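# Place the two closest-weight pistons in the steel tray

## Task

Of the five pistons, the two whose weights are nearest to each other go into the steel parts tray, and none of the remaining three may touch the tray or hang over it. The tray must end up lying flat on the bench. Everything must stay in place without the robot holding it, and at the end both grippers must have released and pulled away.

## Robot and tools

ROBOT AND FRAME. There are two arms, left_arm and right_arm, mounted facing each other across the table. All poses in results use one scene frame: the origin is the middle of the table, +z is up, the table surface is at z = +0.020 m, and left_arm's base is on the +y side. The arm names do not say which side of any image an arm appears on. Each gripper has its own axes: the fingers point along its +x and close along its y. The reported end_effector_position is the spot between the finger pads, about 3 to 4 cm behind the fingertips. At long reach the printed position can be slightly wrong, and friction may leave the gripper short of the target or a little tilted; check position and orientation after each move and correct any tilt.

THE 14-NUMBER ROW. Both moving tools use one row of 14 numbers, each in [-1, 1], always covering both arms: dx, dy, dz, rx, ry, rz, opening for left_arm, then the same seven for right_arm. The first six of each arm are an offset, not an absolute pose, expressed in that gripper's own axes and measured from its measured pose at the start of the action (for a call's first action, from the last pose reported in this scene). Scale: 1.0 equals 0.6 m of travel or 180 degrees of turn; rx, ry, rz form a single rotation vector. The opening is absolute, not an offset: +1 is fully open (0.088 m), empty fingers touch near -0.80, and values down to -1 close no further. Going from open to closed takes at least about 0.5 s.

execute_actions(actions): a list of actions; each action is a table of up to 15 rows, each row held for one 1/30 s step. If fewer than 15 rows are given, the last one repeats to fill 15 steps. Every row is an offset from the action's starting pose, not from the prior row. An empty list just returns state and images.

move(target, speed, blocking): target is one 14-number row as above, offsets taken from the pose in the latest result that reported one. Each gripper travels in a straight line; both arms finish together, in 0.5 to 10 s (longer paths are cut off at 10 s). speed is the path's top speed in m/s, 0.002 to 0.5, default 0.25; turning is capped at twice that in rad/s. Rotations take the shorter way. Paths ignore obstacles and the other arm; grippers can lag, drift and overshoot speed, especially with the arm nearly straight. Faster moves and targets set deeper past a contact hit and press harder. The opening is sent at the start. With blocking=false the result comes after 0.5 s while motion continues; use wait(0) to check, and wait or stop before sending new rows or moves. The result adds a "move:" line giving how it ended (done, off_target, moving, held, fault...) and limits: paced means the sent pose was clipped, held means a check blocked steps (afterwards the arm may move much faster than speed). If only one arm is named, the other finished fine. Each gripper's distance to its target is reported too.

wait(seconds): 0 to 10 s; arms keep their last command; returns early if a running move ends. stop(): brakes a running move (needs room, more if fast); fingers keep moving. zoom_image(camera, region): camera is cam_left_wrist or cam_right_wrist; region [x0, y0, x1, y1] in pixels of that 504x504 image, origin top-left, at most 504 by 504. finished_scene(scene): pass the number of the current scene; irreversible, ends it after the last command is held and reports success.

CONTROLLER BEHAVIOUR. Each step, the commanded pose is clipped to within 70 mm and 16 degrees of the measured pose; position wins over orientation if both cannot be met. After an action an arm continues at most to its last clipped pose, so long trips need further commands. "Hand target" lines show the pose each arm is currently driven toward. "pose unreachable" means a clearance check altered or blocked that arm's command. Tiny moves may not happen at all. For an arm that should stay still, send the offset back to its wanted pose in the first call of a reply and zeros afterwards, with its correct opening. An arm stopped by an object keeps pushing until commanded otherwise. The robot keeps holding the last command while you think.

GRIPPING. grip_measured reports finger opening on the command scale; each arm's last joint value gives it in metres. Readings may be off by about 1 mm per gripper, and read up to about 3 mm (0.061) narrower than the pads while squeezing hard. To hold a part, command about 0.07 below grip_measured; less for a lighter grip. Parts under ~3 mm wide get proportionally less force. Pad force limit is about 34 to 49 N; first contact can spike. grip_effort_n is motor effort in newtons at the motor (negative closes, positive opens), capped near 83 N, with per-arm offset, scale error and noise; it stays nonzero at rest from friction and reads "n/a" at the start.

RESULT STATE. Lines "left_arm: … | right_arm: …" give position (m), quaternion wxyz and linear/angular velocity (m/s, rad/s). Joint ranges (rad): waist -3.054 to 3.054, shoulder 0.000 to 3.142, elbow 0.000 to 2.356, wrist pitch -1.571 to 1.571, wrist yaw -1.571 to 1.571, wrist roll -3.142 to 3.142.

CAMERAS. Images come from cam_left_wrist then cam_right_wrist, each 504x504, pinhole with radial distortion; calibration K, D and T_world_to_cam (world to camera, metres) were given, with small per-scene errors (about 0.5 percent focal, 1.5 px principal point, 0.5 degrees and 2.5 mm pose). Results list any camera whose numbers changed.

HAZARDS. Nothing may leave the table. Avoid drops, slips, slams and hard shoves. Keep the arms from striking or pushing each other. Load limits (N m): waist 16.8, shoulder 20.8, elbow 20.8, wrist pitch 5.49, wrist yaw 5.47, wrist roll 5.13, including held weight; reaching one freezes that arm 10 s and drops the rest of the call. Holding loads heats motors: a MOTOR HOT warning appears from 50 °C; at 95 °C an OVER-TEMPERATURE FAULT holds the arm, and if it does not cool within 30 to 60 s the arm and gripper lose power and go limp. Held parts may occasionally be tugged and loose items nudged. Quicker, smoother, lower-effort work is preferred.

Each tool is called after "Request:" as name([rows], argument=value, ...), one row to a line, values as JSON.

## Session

Request:
execute_actions(actions=[])

Scene clock: 0.00 s.
left_arm: end_effector_position=(+0.1555, +0.2484, +0.2890) grip_measured=+0.836 grip_effort_n=n/a end_effector_quat_wxyz=(-0.386, +0.117, -0.907, -0.119) end_effector_velocity=(-0.002, +0.002, +0.001) end_effector_angular_velocity=(+0.009, +0.010, +0.004) | right_arm: end_effector_position=(+0.1252, -0.4561, +0.3795) grip_measured=+0.819 grip_effort_n=n/a end_effector_quat_wxyz=(+0.628, -0.570, +0.375, +0.373) end_effector_velocity=(+0.000, +0.003, +0.000) end_effector_angular_velocity=(+0.018, -0.002, +0.014)
Joint positions: left_arm=[ 0.599  1.322  0.968 -1.37   0.742 -1.53   0.08 ] | right_arm=[-0.994  1.432  1.583 -1.27   0.079 -1.256  0.079]
Joint velocities: left_arm=[-0.002 -0.002 -0.002 -0.007  0.007 -0.007 -0.   ] | right_arm=[-0.002 -0.002 -0.002  0.007 -0.022 -0.007 -0.   ]
Motor temperatures (°C, as the motors report them): left_arm=[30 31 33 31 30 31] | right_arm=[28 36 34 29 31 29]
Heat: left arm: hottest elbow 33 °C (+0.0 °C/min); right arm: hottest shoulder 36 °C (+0.0 °C/min).
Hand target (left_arm): +0.155, +0.248, +0.289; +0.386, -0.117, +0.907, +0.119
Hand target (right_arm): +0.125, -0.456, +0.380; +0.628, -0.570, +0.375, +0.373
camera_calibration (this result's frames):
cam_left_wrist: T_world_to_cam=[[0.3359, -0.935166, -0.112405, 0.211164], [-0.350657, -0.234918, 0.906561, -0.124633], [-0.874192, -0.265098, -0.406832, 0.387558], [0, 0, 0, 1]] pos_world=[0.224167, 0.270936, 0.294394]
cam_right_wrist: T_world_to_cam=[[0.891555, -0.0314586, 0.451819, -0.290303], [-0.171362, -0.946854, 0.272216, -0.481129], [0.419243, -0.32012, -0.849563, 0.206528], [0, 0, 0, 1]] pos_world=[0.0897884, -0.398578, 0.437594]

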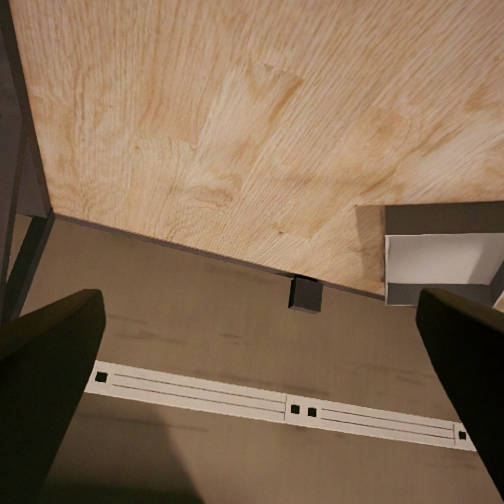

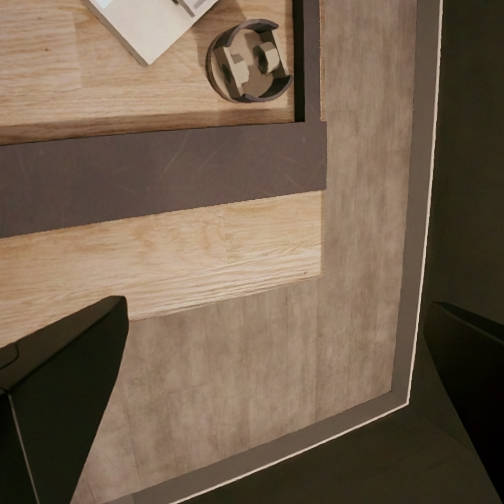

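Request:
move(target=[0,0,0,0,0,0,1,-0.037,0.227,0.246,0.012,-0.119,0.147,1])

Scene clock: 5.70 s.
left_arm: end_effector_position=(+0.1555, +0.2484, +0.2890) grip_measured=+0.997 grip_effort_n=13.3 end_effector_quat_wxyz=(-0.386, +0.117, -0.907, -0.119) end_effector_velocity=(+0.002, +0.003, -0.002) end_effector_angular_velocity=(+0.019, -0.017, +0.004) | right_arm: end_effector_position=(+0.0032, -0.2981, +0.3546) grip_measured=+0.979 grip_effort_n=20.7 end_effector_quat_wxyz=(+0.600, -0.380, +0.373, +0.597) end_effector_velocity=(-0.003, +0.003, -0.000) end_effector_angular_velocity=(+0.017, +0.009, +0.016)
Joint positions: left_arm=[ 0.599  1.322  0.968 -1.37   0.742 -1.53   0.088] | right_arm=[-0.525  1.427  1.491 -1.315 -0.319 -0.783  0.087]
Joint velocities: left_arm=[ 0.002 -0.002 -0.002 -0.007 -0.022 -0.007 -0.   ] | right_arm=[ 0.002 -0.002 -0.007  0.007 -0.022 -0.007 -0.   ]
Motor temperatures (°C, as the motors report them): left_arm=[30 31 33 31 30 31] | right_arm=[28 36 34 29 31 29]
Heat: left arm: hottest elbow 33 °C (+0.0 °C/min); right arm: hottest shoulder 36 °C (+0.0 °C/min).
Hand target (left_arm): +0.155, +0.248, +0.289; +0.386, -0.117, +0.907, +0.119
Hand target (right_arm): +0.001, -0.298, +0.352; +0.598, -0.378, +0.376, +0.598
Off the commanded pose (left_arm): 0.000 m, 0 deg.
Off the commanded pose (right_arm): 0.006 m, 1 deg.
move: done
camera_calibration (this result's frames):
cam_left_wrist: T_world_to_cam=[[0.3359, -0.935166, -0.112405, 0.211164], [-0.350657, -0.234918, 0.906561, -0.124633], [-0.874192, -0.265098, -0.406832, 0.387558], [0, 0, 0, 1]] pos_world=[0.224167, 0.270936, 0.294394]
cam_right_wrist: T_world_to_cam=[[0.998669, 0.0322878, 0.0402313, -0.000752148], [0.0354905, -0.996032, -0.0816177, -0.235503], [0.0374364, 0.0829369, -0.995851, 0.460304], [0, 0, 0, 1]] pos_world=[-0.00812288, -0.27272, 0.439204]

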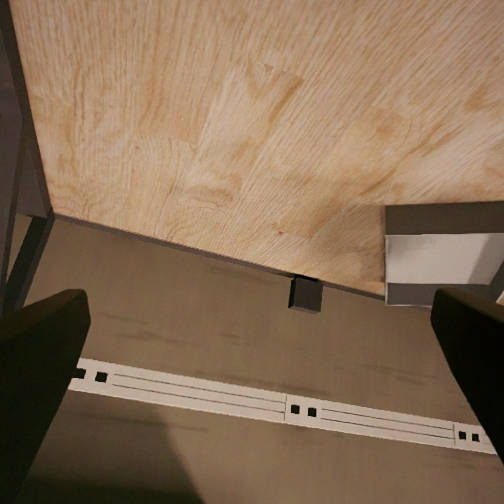

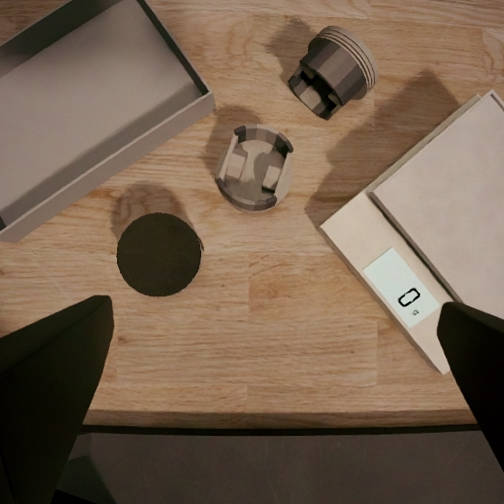

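Request:
move(target=[0,0,0,0,0,0,1,0.39,-0.003,0.062,0.066,0.141,-0.015,1])

Scene clock: 11.80 s.
left_arm: end_effector_position=(+0.1555, +0.2484, +0.2890) grip_measured=+0.997 grip_effort_n=13.3 end_effector_quat_wxyz=(-0.386, +0.117, -0.907, -0.119) end_effector_velocity=(+0.001, +0.003, -0.003) end_effector_angular_velocity=(+0.034, -0.014, +0.010) | right_arm: end_effector_position=(+0.0045, -0.1651, +0.1610) grip_measured=+0.979 grip_effort_n=20.7 end_effector_quat_wxyz=(+0.553, -0.444, +0.545, +0.448) end_effector_velocity=(+0.001, -0.002, -0.009) end_effector_angular_velocity=(-0.027, +0.006, -0.010)
Joint positions: left_arm=[ 0.599  1.322  0.968 -1.37   0.742 -1.53   0.088] | right_arm=[-0.16   2.126  1.634 -1.066  0.    -0.26   0.087]
Joint velocities: left_arm=[-0.002  0.002 -0.002 -0.007 -0.022 -0.022 -0.   ] | right_arm=[-0.002  0.027  0.007 -0.007  0.007  0.007  0.   ]
Motor temperatures (°C, as the motors report them): left_arm=[30 31 33 31 30 31] | right_arm=[28 36 35 30 31 29]
Heat: left arm: hottest elbow 33 °C (+0.0 °C/min); right arm: hottest shoulder 36 °C (+0.0 °C/min).
Hand target (left_arm): +0.155, +0.248, +0.289; +0.386, -0.117, +0.907, +0.119
Hand target (right_arm): +0.005, -0.162, +0.159; +0.552, -0.445, +0.546, +0.446
Off the commanded pose (left_arm): 0.000 m, 0 deg.
Off the commanded pose (right_arm): 0.003 m, 1 deg.
move: done
camera_calibration (this result's frames):
cam_left_wrist: T_world_to_cam=[[0.3359, -0.935166, -0.112405, 0.211164], [-0.350657, -0.234918, 0.906561, -0.124633], [-0.874192, -0.265098, -0.406832, 0.387558], [0, 0, 0, 1]] pos_world=[0.224167, 0.270936, 0.294394]
cam_right_wrist: T_world_to_cam=[[0.986135, -0.165008, 0.0175904, -0.0273611], [-0.160825, -0.924214, 0.346358, -0.175039], [-0.0408946, -0.344385, -0.937938, 0.176941], [0, 0, 0, 1]] pos_world=[0.00606695, -0.105353, 0.227067]

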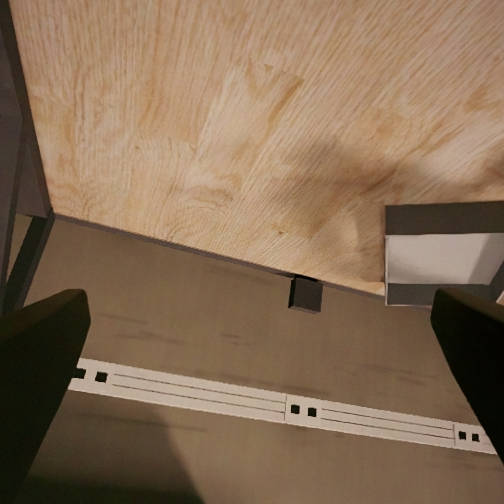

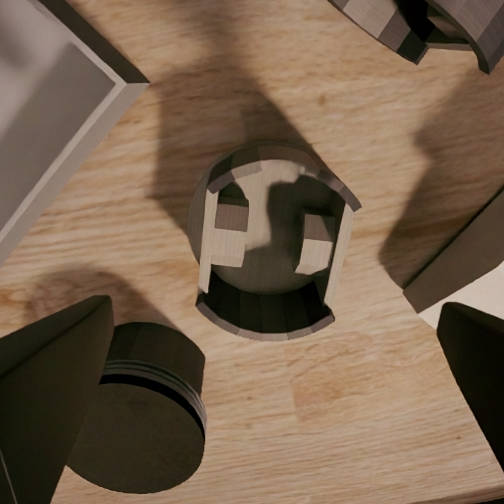

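Request:
move(target=[0,0,0,0,0,0,1,0.145,-0.003,0.003,0.05,0,0,0.7], speed=0.1)

Request:
move(target=[0,0,0,0,0,0,1,0,0,0,0,0,0,-0.2])

Request:
move(target=[0,0,0,0,0,0,1,-0.19,0,0,0,0,0,-0.2], speed=0.15)

Request:
move(target=[0,0,0,0,0,0,1,-0.01,-0.408,0.05,0.167,-0.05,-0.013,-0.2])

Scene clock: 16.23 s.
left_arm: end_effector_position=(+0.1555, +0.2484, +0.2890) grip_measured=+0.997 grip_effort_n=12.3 end_effector_quat_wxyz=(-0.386, +0.117, -0.907, -0.119) end_effector_velocity=(+0.000, -0.000, -0.001) end_effector_angular_velocity=(+0.000, -0.008, +0.002) | right_arm: end_effector_position=(+0.0082, -0.1581, +0.0819) grip_measured=+0.704 grip_effort_n=-16.0 end_effector_quat_wxyz=(+0.592, -0.398, +0.570, +0.408) end_effector_velocity=(-0.002, +0.002, +0.000) end_effector_angular_velocity=(+0.016, +0.016, +0.006)
Joint positions: left_arm=[ 0.599  1.322  0.968 -1.37   0.742 -1.53   0.088] | right_arm=[-0.16   2.253  1.504 -0.789  0.002 -0.108  0.073]
Joint velocities: left_arm=[-0.002 -0.002 -0.002  0.007 -0.007 -0.007  0.   ] | right_arm=[-0.002 -0.002 -0.002  0.007 -0.022 -0.007  0.   ]
Motor temperatures (°C, as the motors report them): left_arm=[30 31 34 31 30 31] | right_arm=[28 37 35 30 31 29]
Heat: left arm: hottest elbow 34 °C (+3.7 °C/min); right arm: hottest shoulder 37 °C (+3.7 °C/min).
Hand target (left_arm): +0.155, +0.248, +0.289; +0.386, -0.117, +0.907, +0.119
Hand target (right_arm): +0.006, -0.163, +0.074; +0.586, -0.399, +0.578, +0.403
Off the commanded pose (left_arm): 0.000 m, 0 deg.
Off the commanded pose (right_arm): 0.009 m, 1 deg.
move: off_target (right_arm)
camera_calibration (this result's frames):
cam_left_wrist: T_world_to_cam=[[0.3359, -0.935166, -0.112405, 0.211164], [-0.350657, -0.234918, 0.906561, -0.124633], [-0.874192, -0.265098, -0.406832, 0.387558], [0, 0, 0, 1]] pos_world=[0.224167, 0.270936, 0.294394]
cam_right_wrist: T_world_to_cam=[[0.949536, -0.312992, 0.0204467, -0.0518788], [-0.30226, -0.895664, 0.32623, -0.133223], [-0.0837942, -0.315947, -0.945069, 0.110699], [0, 0, 0, 1]] pos_world=[0.0182687, -0.100586, 0.149141]

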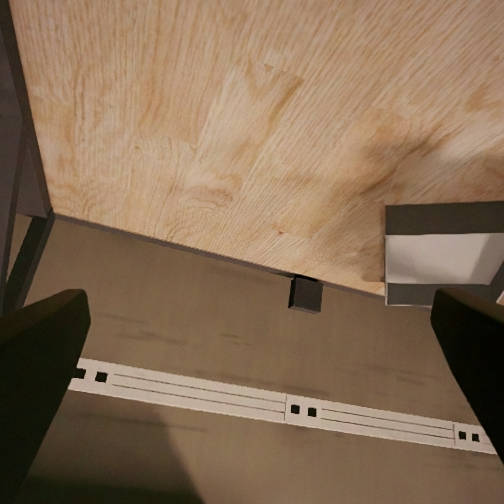

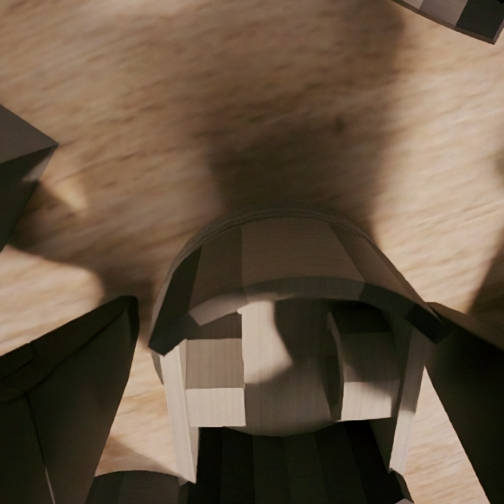

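Scene clock: 16.73 s.
left_arm: end_effector_position=(+0.1555, +0.2484, +0.2890) grip_measured=+0.997 grip_effort_n=13.3 end_effector_quat_wxyz=(-0.386, +0.117, -0.907, -0.119) end_effector_velocity=(+0.001, +0.004, -0.002) end_effector_angular_velocity=(+0.019, -0.017, -0.000) | right_arm: end_effector_position=(+0.0103, -0.1557, +0.0870) grip_measured=+0.291 grip_effort_n=-83.5 end_effector_quat_wxyz=(+0.597, -0.394, +0.565, +0.410) end_effector_velocity=(-0.001, -0.002, +0.000) end_effector_angular_velocity=(+0.003, +0.023, +0.001)
Joint positions: left_arm=[ 0.599  1.322  0.968 -1.37   0.742 -1.53   0.088] | right_arm=[-0.162  2.242  1.508 -0.787  0.003 -0.108  0.053]
Joint velocities: left_arm=[-0.002 -0.007 -0.007 -0.007 -0.022 -0.007 -0.   ] | right_arm=[-0.007 -0.002 -0.002 -0.007 -0.022 -0.007 -0.   ]
Motor temperatures (°C, as the motors report them): left_arm=[30 31 34 31 30 31] | right_arm=[28 37 35 30 31 29]
Heat: left arm: hottest elbow 34 °C (+3.6 °C/min); right arm: hottest shoulder 37 °C (+3.6 °C/min).
Hand target (left_arm): +0.155, +0.248, +0.289; +0.386, -0.117, +0.907, +0.119
Hand target (right_arm): +0.008, -0.158, +0.082; +0.592, -0.398, +0.570, +0.408
Off the commanded pose (left_arm): 0.000 m, 0 deg.
Off the commanded pose (right_arm): 0.006 m, 1 deg.
move: done
camera_calibration (this result's frames):
cam_left_wrist: T_world_to_cam=[[0.3359, -0.935166, -0.112405, 0.211164], [-0.350657, -0.234918, 0.906561, -0.124633], [-0.874192, -0.265098, -0.406832, 0.387558], [0, 0, 0, 1]] pos_world=[0.224167, 0.270936, 0.294394]
cam_right_wrist: T_world_to_cam=[[0.948749, -0.315148, 0.0236052, -0.0537922], [-0.306568, -0.899631, 0.310934, -0.131305], [-0.0767541, -0.302235, -0.950138, 0.118995], [0, 0, 0, 1]] pos_world=[0.0199147, -0.0991142, 0.155159]

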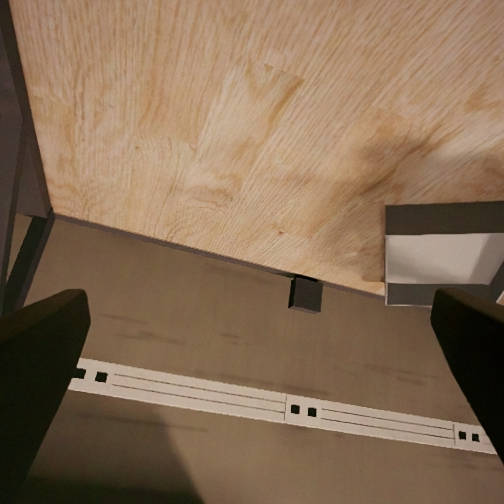

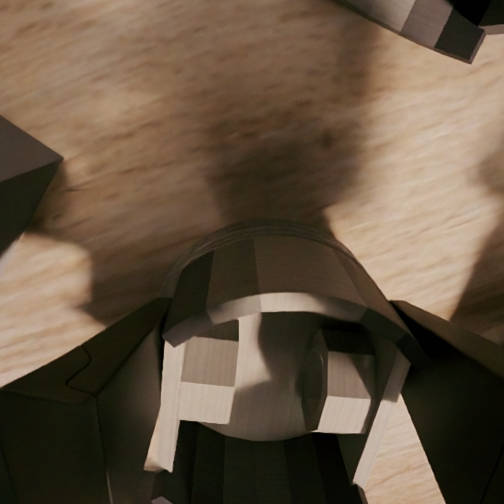

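Scene clock: 18.03 s.
left_arm: end_effector_position=(+0.1555, +0.2484, +0.2890) grip_measured=+0.997 grip_effort_n=12.8 end_effector_quat_wxyz=(-0.386, +0.117, -0.907, -0.119) end_effector_velocity=(-0.000, +0.002, -0.001) end_effector_angular_velocity=(+0.014, -0.003, +0.002) | right_arm: end_effector_position=(+0.0061, -0.1641, +0.1911) grip_measured=+0.291 grip_effort_n=-83.5 end_effector_quat_wxyz=(+0.589, -0.399, +0.574, +0.405) end_effector_velocity=(+0.002, -0.000, +0.006) end_effector_angular_velocity=(-0.001, -0.007, -0.010)
Joint positions: left_arm=[ 0.599  1.322  0.968 -1.37   0.742 -1.53   0.088] | right_arm=[-0.162  2.099  1.714 -1.162  0.003 -0.108  0.053]
Joint velocities: left_arm=[-0.002 -0.002 -0.002 -0.007 -0.007 -0.007 -0.   ] | right_arm=[-0.002 -0.002  0.022 -0.022  0.007  0.007  0.   ]
Motor temperatures (°C, as the motors report them): left_arm=[30 31 34 31 30 31] | right_arm=[28 38 35 30 31 29]
Heat: left arm: hottest elbow 34 °C (+3.3 °C/min); right arm: hottest shoulder 38 °C (+6.7 °C/min).
Hand target (left_arm): +0.155, +0.248, +0.289; +0.386, -0.117, +0.907, +0.119
Hand target (right_arm): +0.008, -0.161, +0.201; +0.597, -0.394, +0.565, +0.410
Off the commanded pose (left_arm): 0.000 m, 0 deg.
Off the commanded pose (right_arm): 0.010 m, 2 deg.
move: off_target (right_arm)
camera_calibration (this result's frames):
cam_left_wrist: T_world_to_cam=[[0.3359, -0.935166, -0.112405, 0.211164], [-0.350657, -0.234918, 0.906561, -0.124633], [-0.874192, -0.265098, -0.406832, 0.387558], [0, 0, 0, 1]] pos_world=[0.224167, 0.270936, 0.294394]
cam_right_wrist: T_world_to_cam=[[0.94901, -0.314632, 0.0196674, -0.0540318], [-0.302669, -0.891924, 0.335951, -0.176057], [-0.0881592, -0.324774, -0.941674, 0.209809], [0, 0, 0, 1]] pos_world=[0.0164864, -0.105889, 0.257781]

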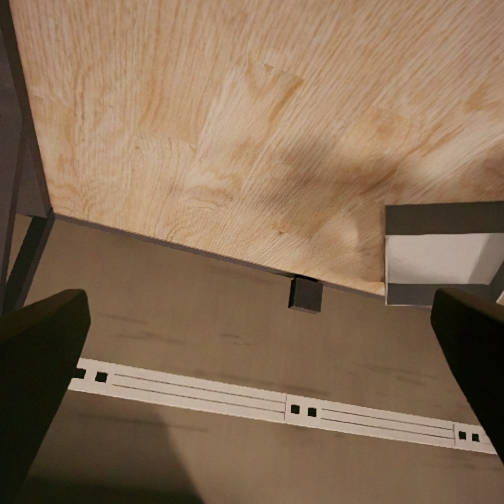

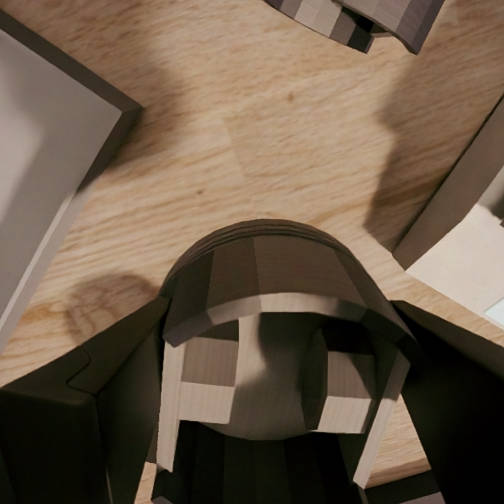

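Scene clock: 19.73 s.
left_arm: end_effector_position=(+0.1555, +0.2484, +0.2890) grip_measured=+0.997 grip_effort_n=12.8 end_effector_quat_wxyz=(-0.386, +0.117, -0.907, -0.119) end_effector_velocity=(-0.001, +0.002, -0.001) end_effector_angular_velocity=(+0.014, -0.003, -0.003) | right_arm: end_effector_position=(+0.2426, -0.2278, +0.1957) grip_measured=+0.291 grip_effort_n=-83.5 end_effector_quat_wxyz=(+0.724, -0.215, +0.602, +0.259) end_effector_velocity=(+0.000, -0.000, +0.003) end_effector_angular_velocity=(+0.003, +0.005, +0.006)
Joint positions: left_arm=[ 0.599  1.322  0.968 -1.37   0.742 -1.53   0.088] | right_arm=[-0.649  2.468  2.339 -1.258 -0.012 -0.07   0.053]
Joint velocities: left_arm=[-0.007 -0.002 -0.002 -0.007 -0.007 -0.007 -0.   ] | right_arm=[-0.002  0.007  0.027 -0.022 -0.007 -0.007 -0.   ]
Motor temperatures (°C, as the motors report them): left_arm=[30 31 34 31 30 31] | right_arm=[28 38 36 30 31 29]
Heat: left arm: hottest elbow 34 °C (+3.0 °C/min); right arm: hottest shoulder 38 °C (+6.1 °C/min).
Hand target (left_arm): +0.155, +0.248, +0.289; +0.386, -0.117, +0.907, +0.119
Hand target (right_arm): +0.245, -0.226, +0.197; +0.727, -0.212, +0.599, +0.259
Off the commanded pose (left_arm): 0.000 m, 0 deg.
Off the commanded pose (right_arm): 0.007 m, 1 deg.
joint sent to its limit (right arm) — the command would take joint 3 (elbow) past its upper limit, so that joint was sent only as far as its limit.
move: done
camera_calibration (this result's frames):
cam_left_wrist: T_world_to_cam=[[0.3359, -0.935166, -0.112405, 0.211164], [-0.350657, -0.234918, 0.906561, -0.124633], [-0.874192, -0.265098, -0.406832, 0.387558], [0, 0, 0, 1]] pos_world=[0.224167, 0.270936, 0.294394]
cam_right_wrist: T_world_to_cam=[[0.662268, -0.748957, 0.0215556, -0.328346], [-0.739395, -0.648618, 0.180526, 0.0288988], [-0.121225, -0.135495, -0.983334, 0.273629], [0, 0, 0, 1]] pos_world=[0.271991, -0.190097, 0.27093]

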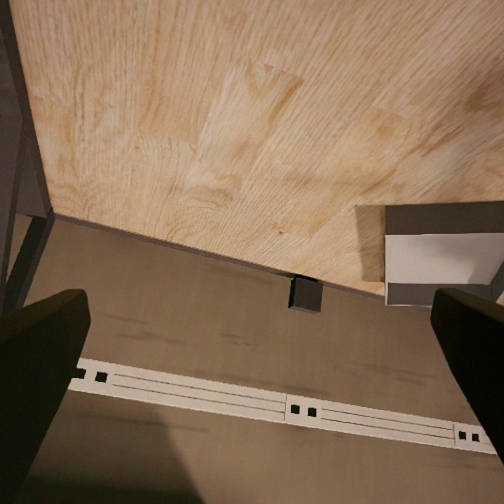

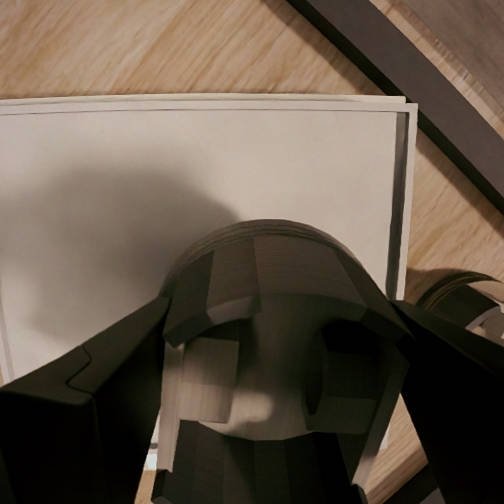

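Request:
move(target=[0,0,0,0,0,0,1,0.065,-0.012,0.02,0,0,0,-0.2], speed=0.04)

Request:
move(target=[0,0,0,0,0,0,1,0,0,0,0,0,0,1])

Request:
move(target=[0,0,0,0,0,0,1,-0.11,0,-0.06,0,0,0,1])

Scene clock: 23.37 s.
left_arm: end_effector_position=(+0.1555, +0.2484, +0.2890) grip_measured=+0.997 grip_effort_n=12.8 end_effector_quat_wxyz=(-0.386, +0.117, -0.907, -0.119) end_effector_velocity=(+0.001, +0.001, +0.000) end_effector_angular_velocity=(-0.000, -0.007, -0.004) | right_arm: end_effector_position=(+0.2561, -0.2192, +0.1784) grip_measured=+0.265 grip_effort_n=-83.5 end_effector_quat_wxyz=(+0.733, -0.211, +0.590, +0.265) end_effector_velocity=(-0.004, -0.003, +0.002) end_effector_angular_velocity=(-0.005, +0.017, +0.006)
Joint positions: left_arm=[ 0.599  1.322  0.968 -1.37   0.742 -1.53   0.088] | right_arm=[-0.652  2.521  2.36  -1.194 -0.02  -0.078  0.052]
Joint velocities: left_arm=[ 0.002 -0.002  0.002 -0.007 -0.007  0.007  0.   ] | right_arm=[-0.002 -0.007 -0.002 -0.022 -0.007 -0.007 -0.001]
Motor temperatures (°C, as the motors report them): left_arm=[30 32 34 31 30 31] | right_arm=[28 40 36 30 31 29]
Heat: left arm: hottest elbow 34 °C (+2.6 °C/min); right arm: hottest shoulder 40 °C (+10.3 °C/min).
Hand target (left_arm): +0.155, +0.248, +0.289; +0.386, -0.117, +0.907, +0.119
Hand target (right_arm): +0.260, -0.222, +0.159; +0.728, -0.214, +0.598, +0.259
Off the commanded pose (left_arm): 0.000 m, 0 deg.
Off the commanded pose (right_arm): 0.020 m, 2 deg.
joint sent to its limit (right arm) — the command would take joint 3 (elbow) past its upper limit, so that joint was sent only as far as its limit.
move: off_target (right_arm)
camera_calibration (this result's frames):
cam_left_wrist: T_world_to_cam=[[0.3359, -0.935166, -0.112405, 0.211164], [-0.350657, -0.234918, 0.906561, -0.124633], [-0.874192, -0.265098, -0.406832, 0.387558], [0, 0, 0, 1]] pos_world=[0.224167, 0.270936, 0.294394]
cam_right_wrist: T_world_to_cam=[[0.666007, -0.745703, 0.0189999, -0.330314], [-0.739502, -0.656699, 0.147931, 0.0516626], [-0.0978356, -0.112574, -0.988815, 0.25939], [0, 0, 0, 1]] pos_world=[0.283574, -0.183189, 0.255122]

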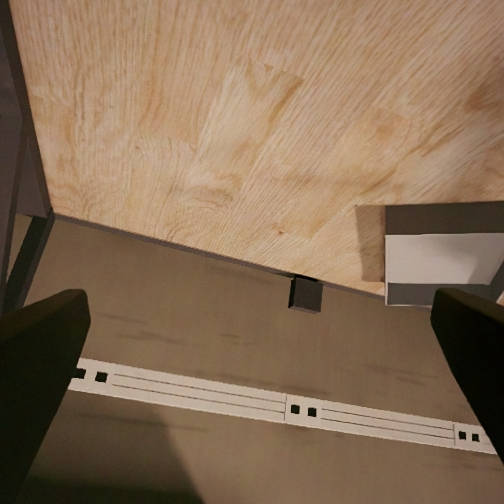

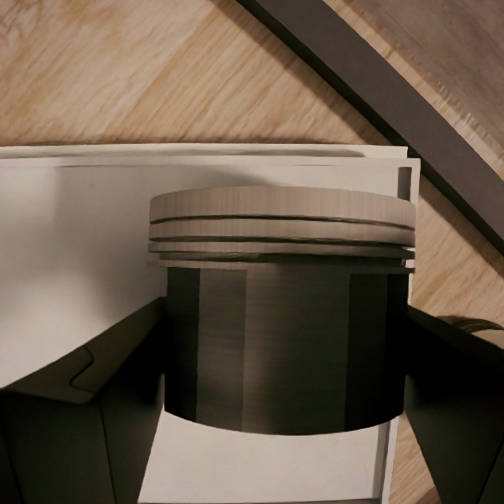

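Scene clock: 24.20 s.
left_arm: end_effector_position=(+0.1555, +0.2484, +0.2890) grip_measured=+0.997 grip_effort_n=13.3 end_effector_quat_wxyz=(-0.386, +0.117, -0.907, -0.119) end_effector_velocity=(-0.000, +0.002, -0.001) end_effector_angular_velocity=(+0.004, -0.005, -0.009) | right_arm: end_effector_position=(+0.2564, -0.2193, +0.1771) grip_measured=+0.977 grip_effort_n=20.7 end_effector_quat_wxyz=(+0.733, -0.212, +0.590, +0.265) end_effector_velocity=(-0.005, -0.004, -0.004) end_effector_angular_velocity=(-0.014, +0.029, +0.006)
Joint positions: left_arm=[ 0.599  1.322  0.968 -1.37   0.742 -1.53   0.088] | right_arm=[-0.652  2.523  2.36  -1.193 -0.019 -0.078  0.087]
Joint velocities: left_arm=[-0.002 -0.002 -0.002 -0.007 -0.007  0.007 -0.   ] | right_arm=[-0.002  0.002 -0.007 -0.022 -0.007 -0.007  0.001]
Motor temperatures (°C, as the motors report them): left_arm=[30 32 34 30 30 31] | right_arm=[28 40 36 30 31 29]
Heat: left arm: hottest elbow 34 °C (+2.5 °C/min); right arm: hottest shoulder 40 °C (+9.9 °C/min).
Hand target (left_arm): +0.155, +0.248, +0.289; +0.386, -0.117, +0.907, +0.119
Hand target (right_arm): +0.256, -0.219, +0.178; +0.733, -0.211, +0.590, +0.265
Off the commanded pose (left_arm): 0.000 m, 0 deg.
Off the commanded pose (right_arm): 0.001 m, 0 deg.
move: done
camera_calibration (this result's frames):
cam_left_wrist: T_world_to_cam=[[0.3359, -0.935166, -0.112405, 0.211164], [-0.350657, -0.234918, 0.906561, -0.124633], [-0.874192, -0.265098, -0.406832, 0.387558], [0, 0, 0, 1]] pos_world=[0.224167, 0.270936, 0.294394]
cam_right_wrist: T_world_to_cam=[[0.666049, -0.74563, 0.0203833, -0.330773], [-0.739421, -0.656412, 0.1496, 0.0517141], [-0.0981665, -0.114713, -0.988536, 0.257662], [0, 0, 0, 1]] pos_world=[0.283843, -0.183131, 0.253714]

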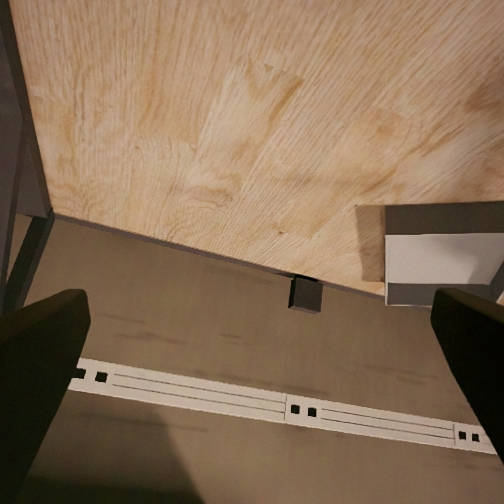

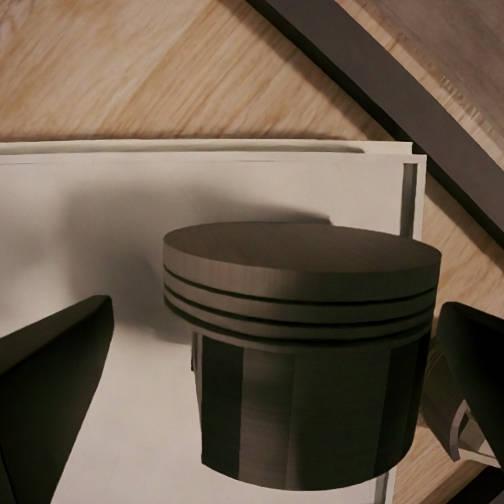

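Scene clock: 25.23 s.
left_arm: end_effector_position=(+0.1555, +0.2484, +0.2890) grip_measured=+0.997 grip_effort_n=12.8 end_effector_quat_wxyz=(-0.386, +0.117, -0.907, -0.119) end_effector_velocity=(+0.000, -0.000, -0.001) end_effector_angular_velocity=(+0.010, -0.007, +0.012) | right_arm: end_effector_position=(+0.2212, -0.2479, +0.2318) grip_measured=+0.979 grip_effort_n=20.7 end_effector_quat_wxyz=(+0.733, -0.212, +0.590, +0.264) end_effector_velocity=(-0.004, -0.000, +0.010) end_effector_angular_velocity=(+0.026, +0.003, -0.005)
Joint positions: left_arm=[ 0.599  1.322  0.968 -1.37   0.742 -1.53   0.088] | right_arm=[-0.659  2.272  2.132 -1.216 -0.019 -0.084  0.087]
Joint velocities: left_arm=[-0.002 -0.002 -0.002  0.007 -0.007 -0.022 -0.   ] | right_arm=[-0.002 -0.027 -0.007 -0.007 -0.022  0.007 -0.   ]
Motor temperatures (°C, as the motors report them): left_arm=[30 32 34 30 30 31] | right_arm=[28 41 36 30 31 29]
Heat: left arm: hottest elbow 34 °C (+2.4 °C/min); right arm: hottest shoulder 41 °C (+11.9 °C/min).
Hand target (left_arm): +0.155, +0.248, +0.289; +0.386, -0.117, +0.907, +0.119
Hand target (right_arm): +0.219, -0.251, +0.234; +0.732, -0.212, +0.590, +0.265
Off the commanded pose (left_arm): 0.000 m, 0 deg.
Off the commanded pose (right_arm): 0.004 m, 0 deg.
move: done
camera_calibration (this result's frames):
cam_left_wrist: T_world_to_cam=[[0.3359, -0.935166, -0.112405, 0.211164], [-0.350657, -0.234918, 0.906561, -0.124633], [-0.874192, -0.265098, -0.406832, 0.387558], [0, 0, 0, 1]] pos_world=[0.224167, 0.270936, 0.294394]
cam_right_wrist: T_world_to_cam=[[0.665621, -0.745971, 0.0218271, -0.330068], [-0.740029, -0.655973, 0.148514, -0.000723624], [-0.0964691, -0.115007, -0.988669, 0.304653], [0, 0, 0, 1]] pos_world=[0.248554, -0.211659, 0.308513]

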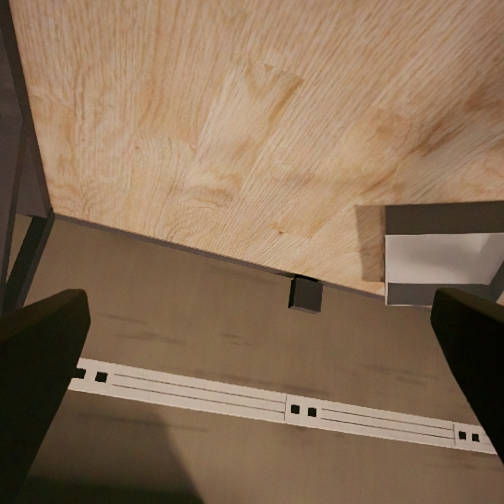

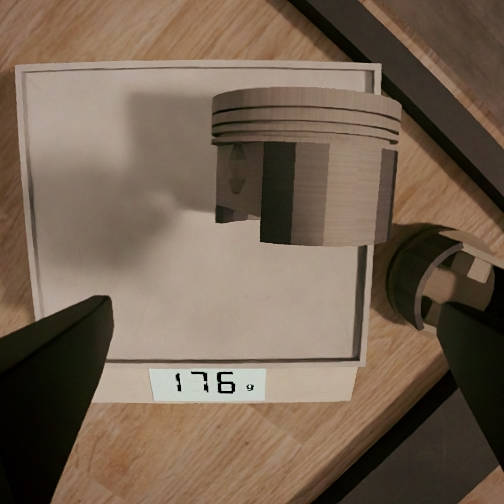

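Request:
move(target=[0,0,0,0,0,0,1,0,0.317,-0.392,-0.393,0.06,0.043,1], speed=0.35)

Request:
move(target=[0,0,0,0,0,0,1,0.1,0,0,0,0,0,1])

Scene clock: 30.67 s.
left_arm: end_effector_position=(+0.1555, +0.2484, +0.2890) grip_measured=+0.997 grip_effort_n=12.8 end_effector_quat_wxyz=(-0.386, +0.117, -0.907, -0.119) end_effector_velocity=(-0.001, +0.005, -0.000) end_effector_angular_velocity=(+0.018, -0.000, -0.009) | right_arm: end_effector_position=(-0.0759, -0.2415, +0.1855) grip_measured=+0.979 grip_effort_n=20.2 end_effector_quat_wxyz=(+0.406, -0.577, +0.402, +0.584) end_effector_velocity=(-0.008, -0.001, -0.001) end_effector_angular_velocity=(-0.004, +0.025, +0.005)
Joint positions: left_arm=[ 0.599  1.322  0.968 -1.37   0.742 -1.53   0.088] | right_arm=[-0.041  1.729  1.187 -1.022 -0.009 -0.703  0.087]
Joint velocities: left_arm=[-0.002 -0.002 -0.002 -0.022 -0.007  0.007 -0.   ] | right_arm=[ 0.012 -0.002 -0.007 -0.007 -0.022  0.007 -0.   ]
Motor temperatures (°C, as the motors report them): left_arm=[30 32 34 30 30 31] | right_arm=[28 43 36 30 31 29]
Heat: left arm: hottest elbow 34 °C (+2.0 °C/min); right arm: hottest shoulder 43 °C (+13.7 °C/min).
Hand target (left_arm): +0.155, +0.248, +0.289; +0.386, -0.117, +0.907, +0.119
Hand target (right_arm): -0.078, -0.244, +0.185; -0.403, +0.579, -0.400, -0.585
Off the commanded pose (left_arm): 0.000 m, 0 deg.
Off the commanded pose (right_arm): 0.008 m, 1 deg.
move: done
camera_calibration (this result's frames):
cam_left_wrist: T_world_to_cam=[[0.3359, -0.935166, -0.112405, 0.211164], [-0.350657, -0.234918, 0.906561, -0.124633], [-0.874192, -0.265098, -0.406832, 0.387558], [0, 0, 0, 1]] pos_world=[0.224167, 0.270936, 0.294394]
cam_right_wrist: T_world_to_cam=[[0.922759, 0.385169, 0.0126623, 0.167859], [0.35727, -0.867315, 0.346589, -0.213977], [0.144477, -0.315294, -0.937932, 0.191388], [0, 0, 0, 1]] pos_world=[-0.106098, -0.189896, 0.251545]

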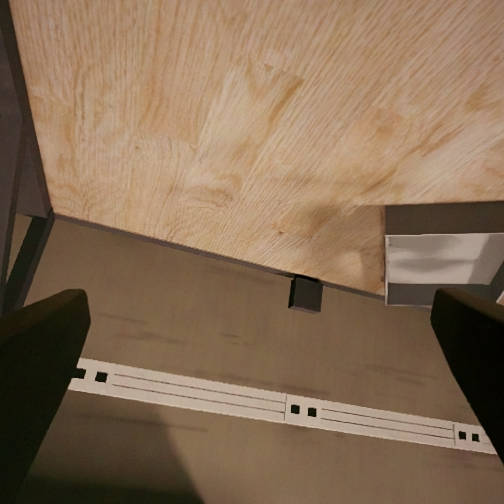

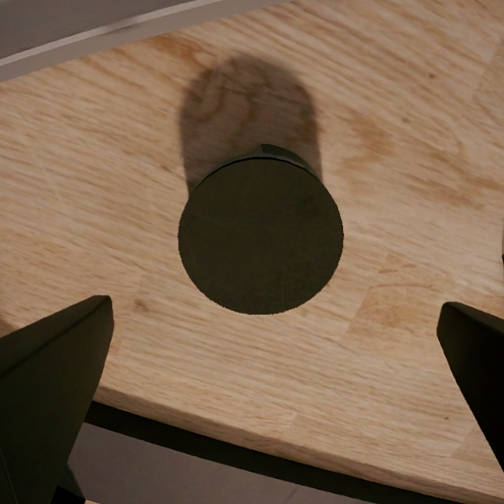

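Scene clock: 31.63 s.
left_arm: end_effector_position=(+0.1555, +0.2484, +0.2890) grip_measured=+0.997 grip_effort_n=12.8 end_effector_quat_wxyz=(-0.386, +0.117, -0.907, -0.119) end_effector_velocity=(+0.002, +0.002, -0.001) end_effector_angular_velocity=(+0.005, -0.021, -0.006) | right_arm: end_effector_position=(-0.0746, -0.2373, +0.1312) grip_measured=+0.979 grip_effort_n=20.2 end_effector_quat_wxyz=(+0.412, -0.575, +0.396, +0.586) end_effector_velocity=(-0.003, -0.001, -0.004) end_effector_angular_velocity=(+0.001, +0.023, +0.005)
Joint positions: left_arm=[ 0.599  1.322  0.968 -1.37   0.742 -1.53   0.088] | right_arm=[-0.041  1.814  1.057 -0.788 -0.009 -0.703  0.087]
Joint velocities: left_arm=[ 0.002 -0.002  0.002 -0.007 -0.022  0.007 -0.   ] | right_arm=[-0.002  0.007 -0.007  0.007 -0.022 -0.007 -0.   ]
Motor temperatures (°C, as the motors report them): left_arm=[30 32 34 30 30 31] | right_arm=[28 43 36 30 31 29]
Heat: left arm: hottest elbow 34 °C (+1.9 °C/min); right arm: hottest shoulder 43 °C (+13.3 °C/min).
Hand target (left_arm): +0.155, +0.248, +0.289; +0.386, -0.117, +0.907, +0.119
Hand target (right_arm): -0.077, -0.241, +0.125; -0.406, +0.577, -0.402, -0.584
Off the commanded pose (left_arm): 0.000 m, 0 deg.
Off the commanded pose (right_arm): 0.007 m, 1 deg.
move: done
camera_calibration (this result's frames):
cam_left_wrist: T_world_to_cam=[[0.3359, -0.935166, -0.112405, 0.211164], [-0.350657, -0.234918, 0.906561, -0.124633], [-0.874192, -0.265098, -0.406832, 0.387558], [0, 0, 0, 1]] pos_world=[0.224167, 0.270936, 0.294394]
cam_right_wrist: T_world_to_cam=[[0.922498, 0.385205, 0.0247922, 0.164066], [0.355522, -0.872916, 0.334099, -0.191865], [0.150338, -0.299391, -0.942212, 0.146345], [0, 0, 0, 1]] pos_world=[-0.105139, -0.186866, 0.197922]

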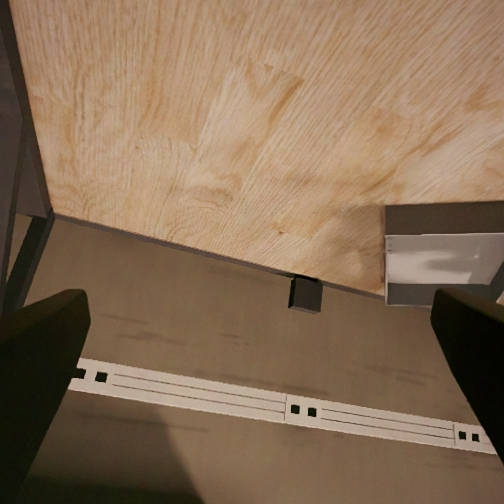

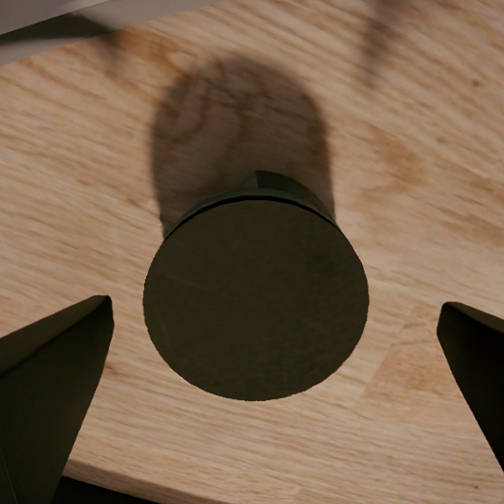

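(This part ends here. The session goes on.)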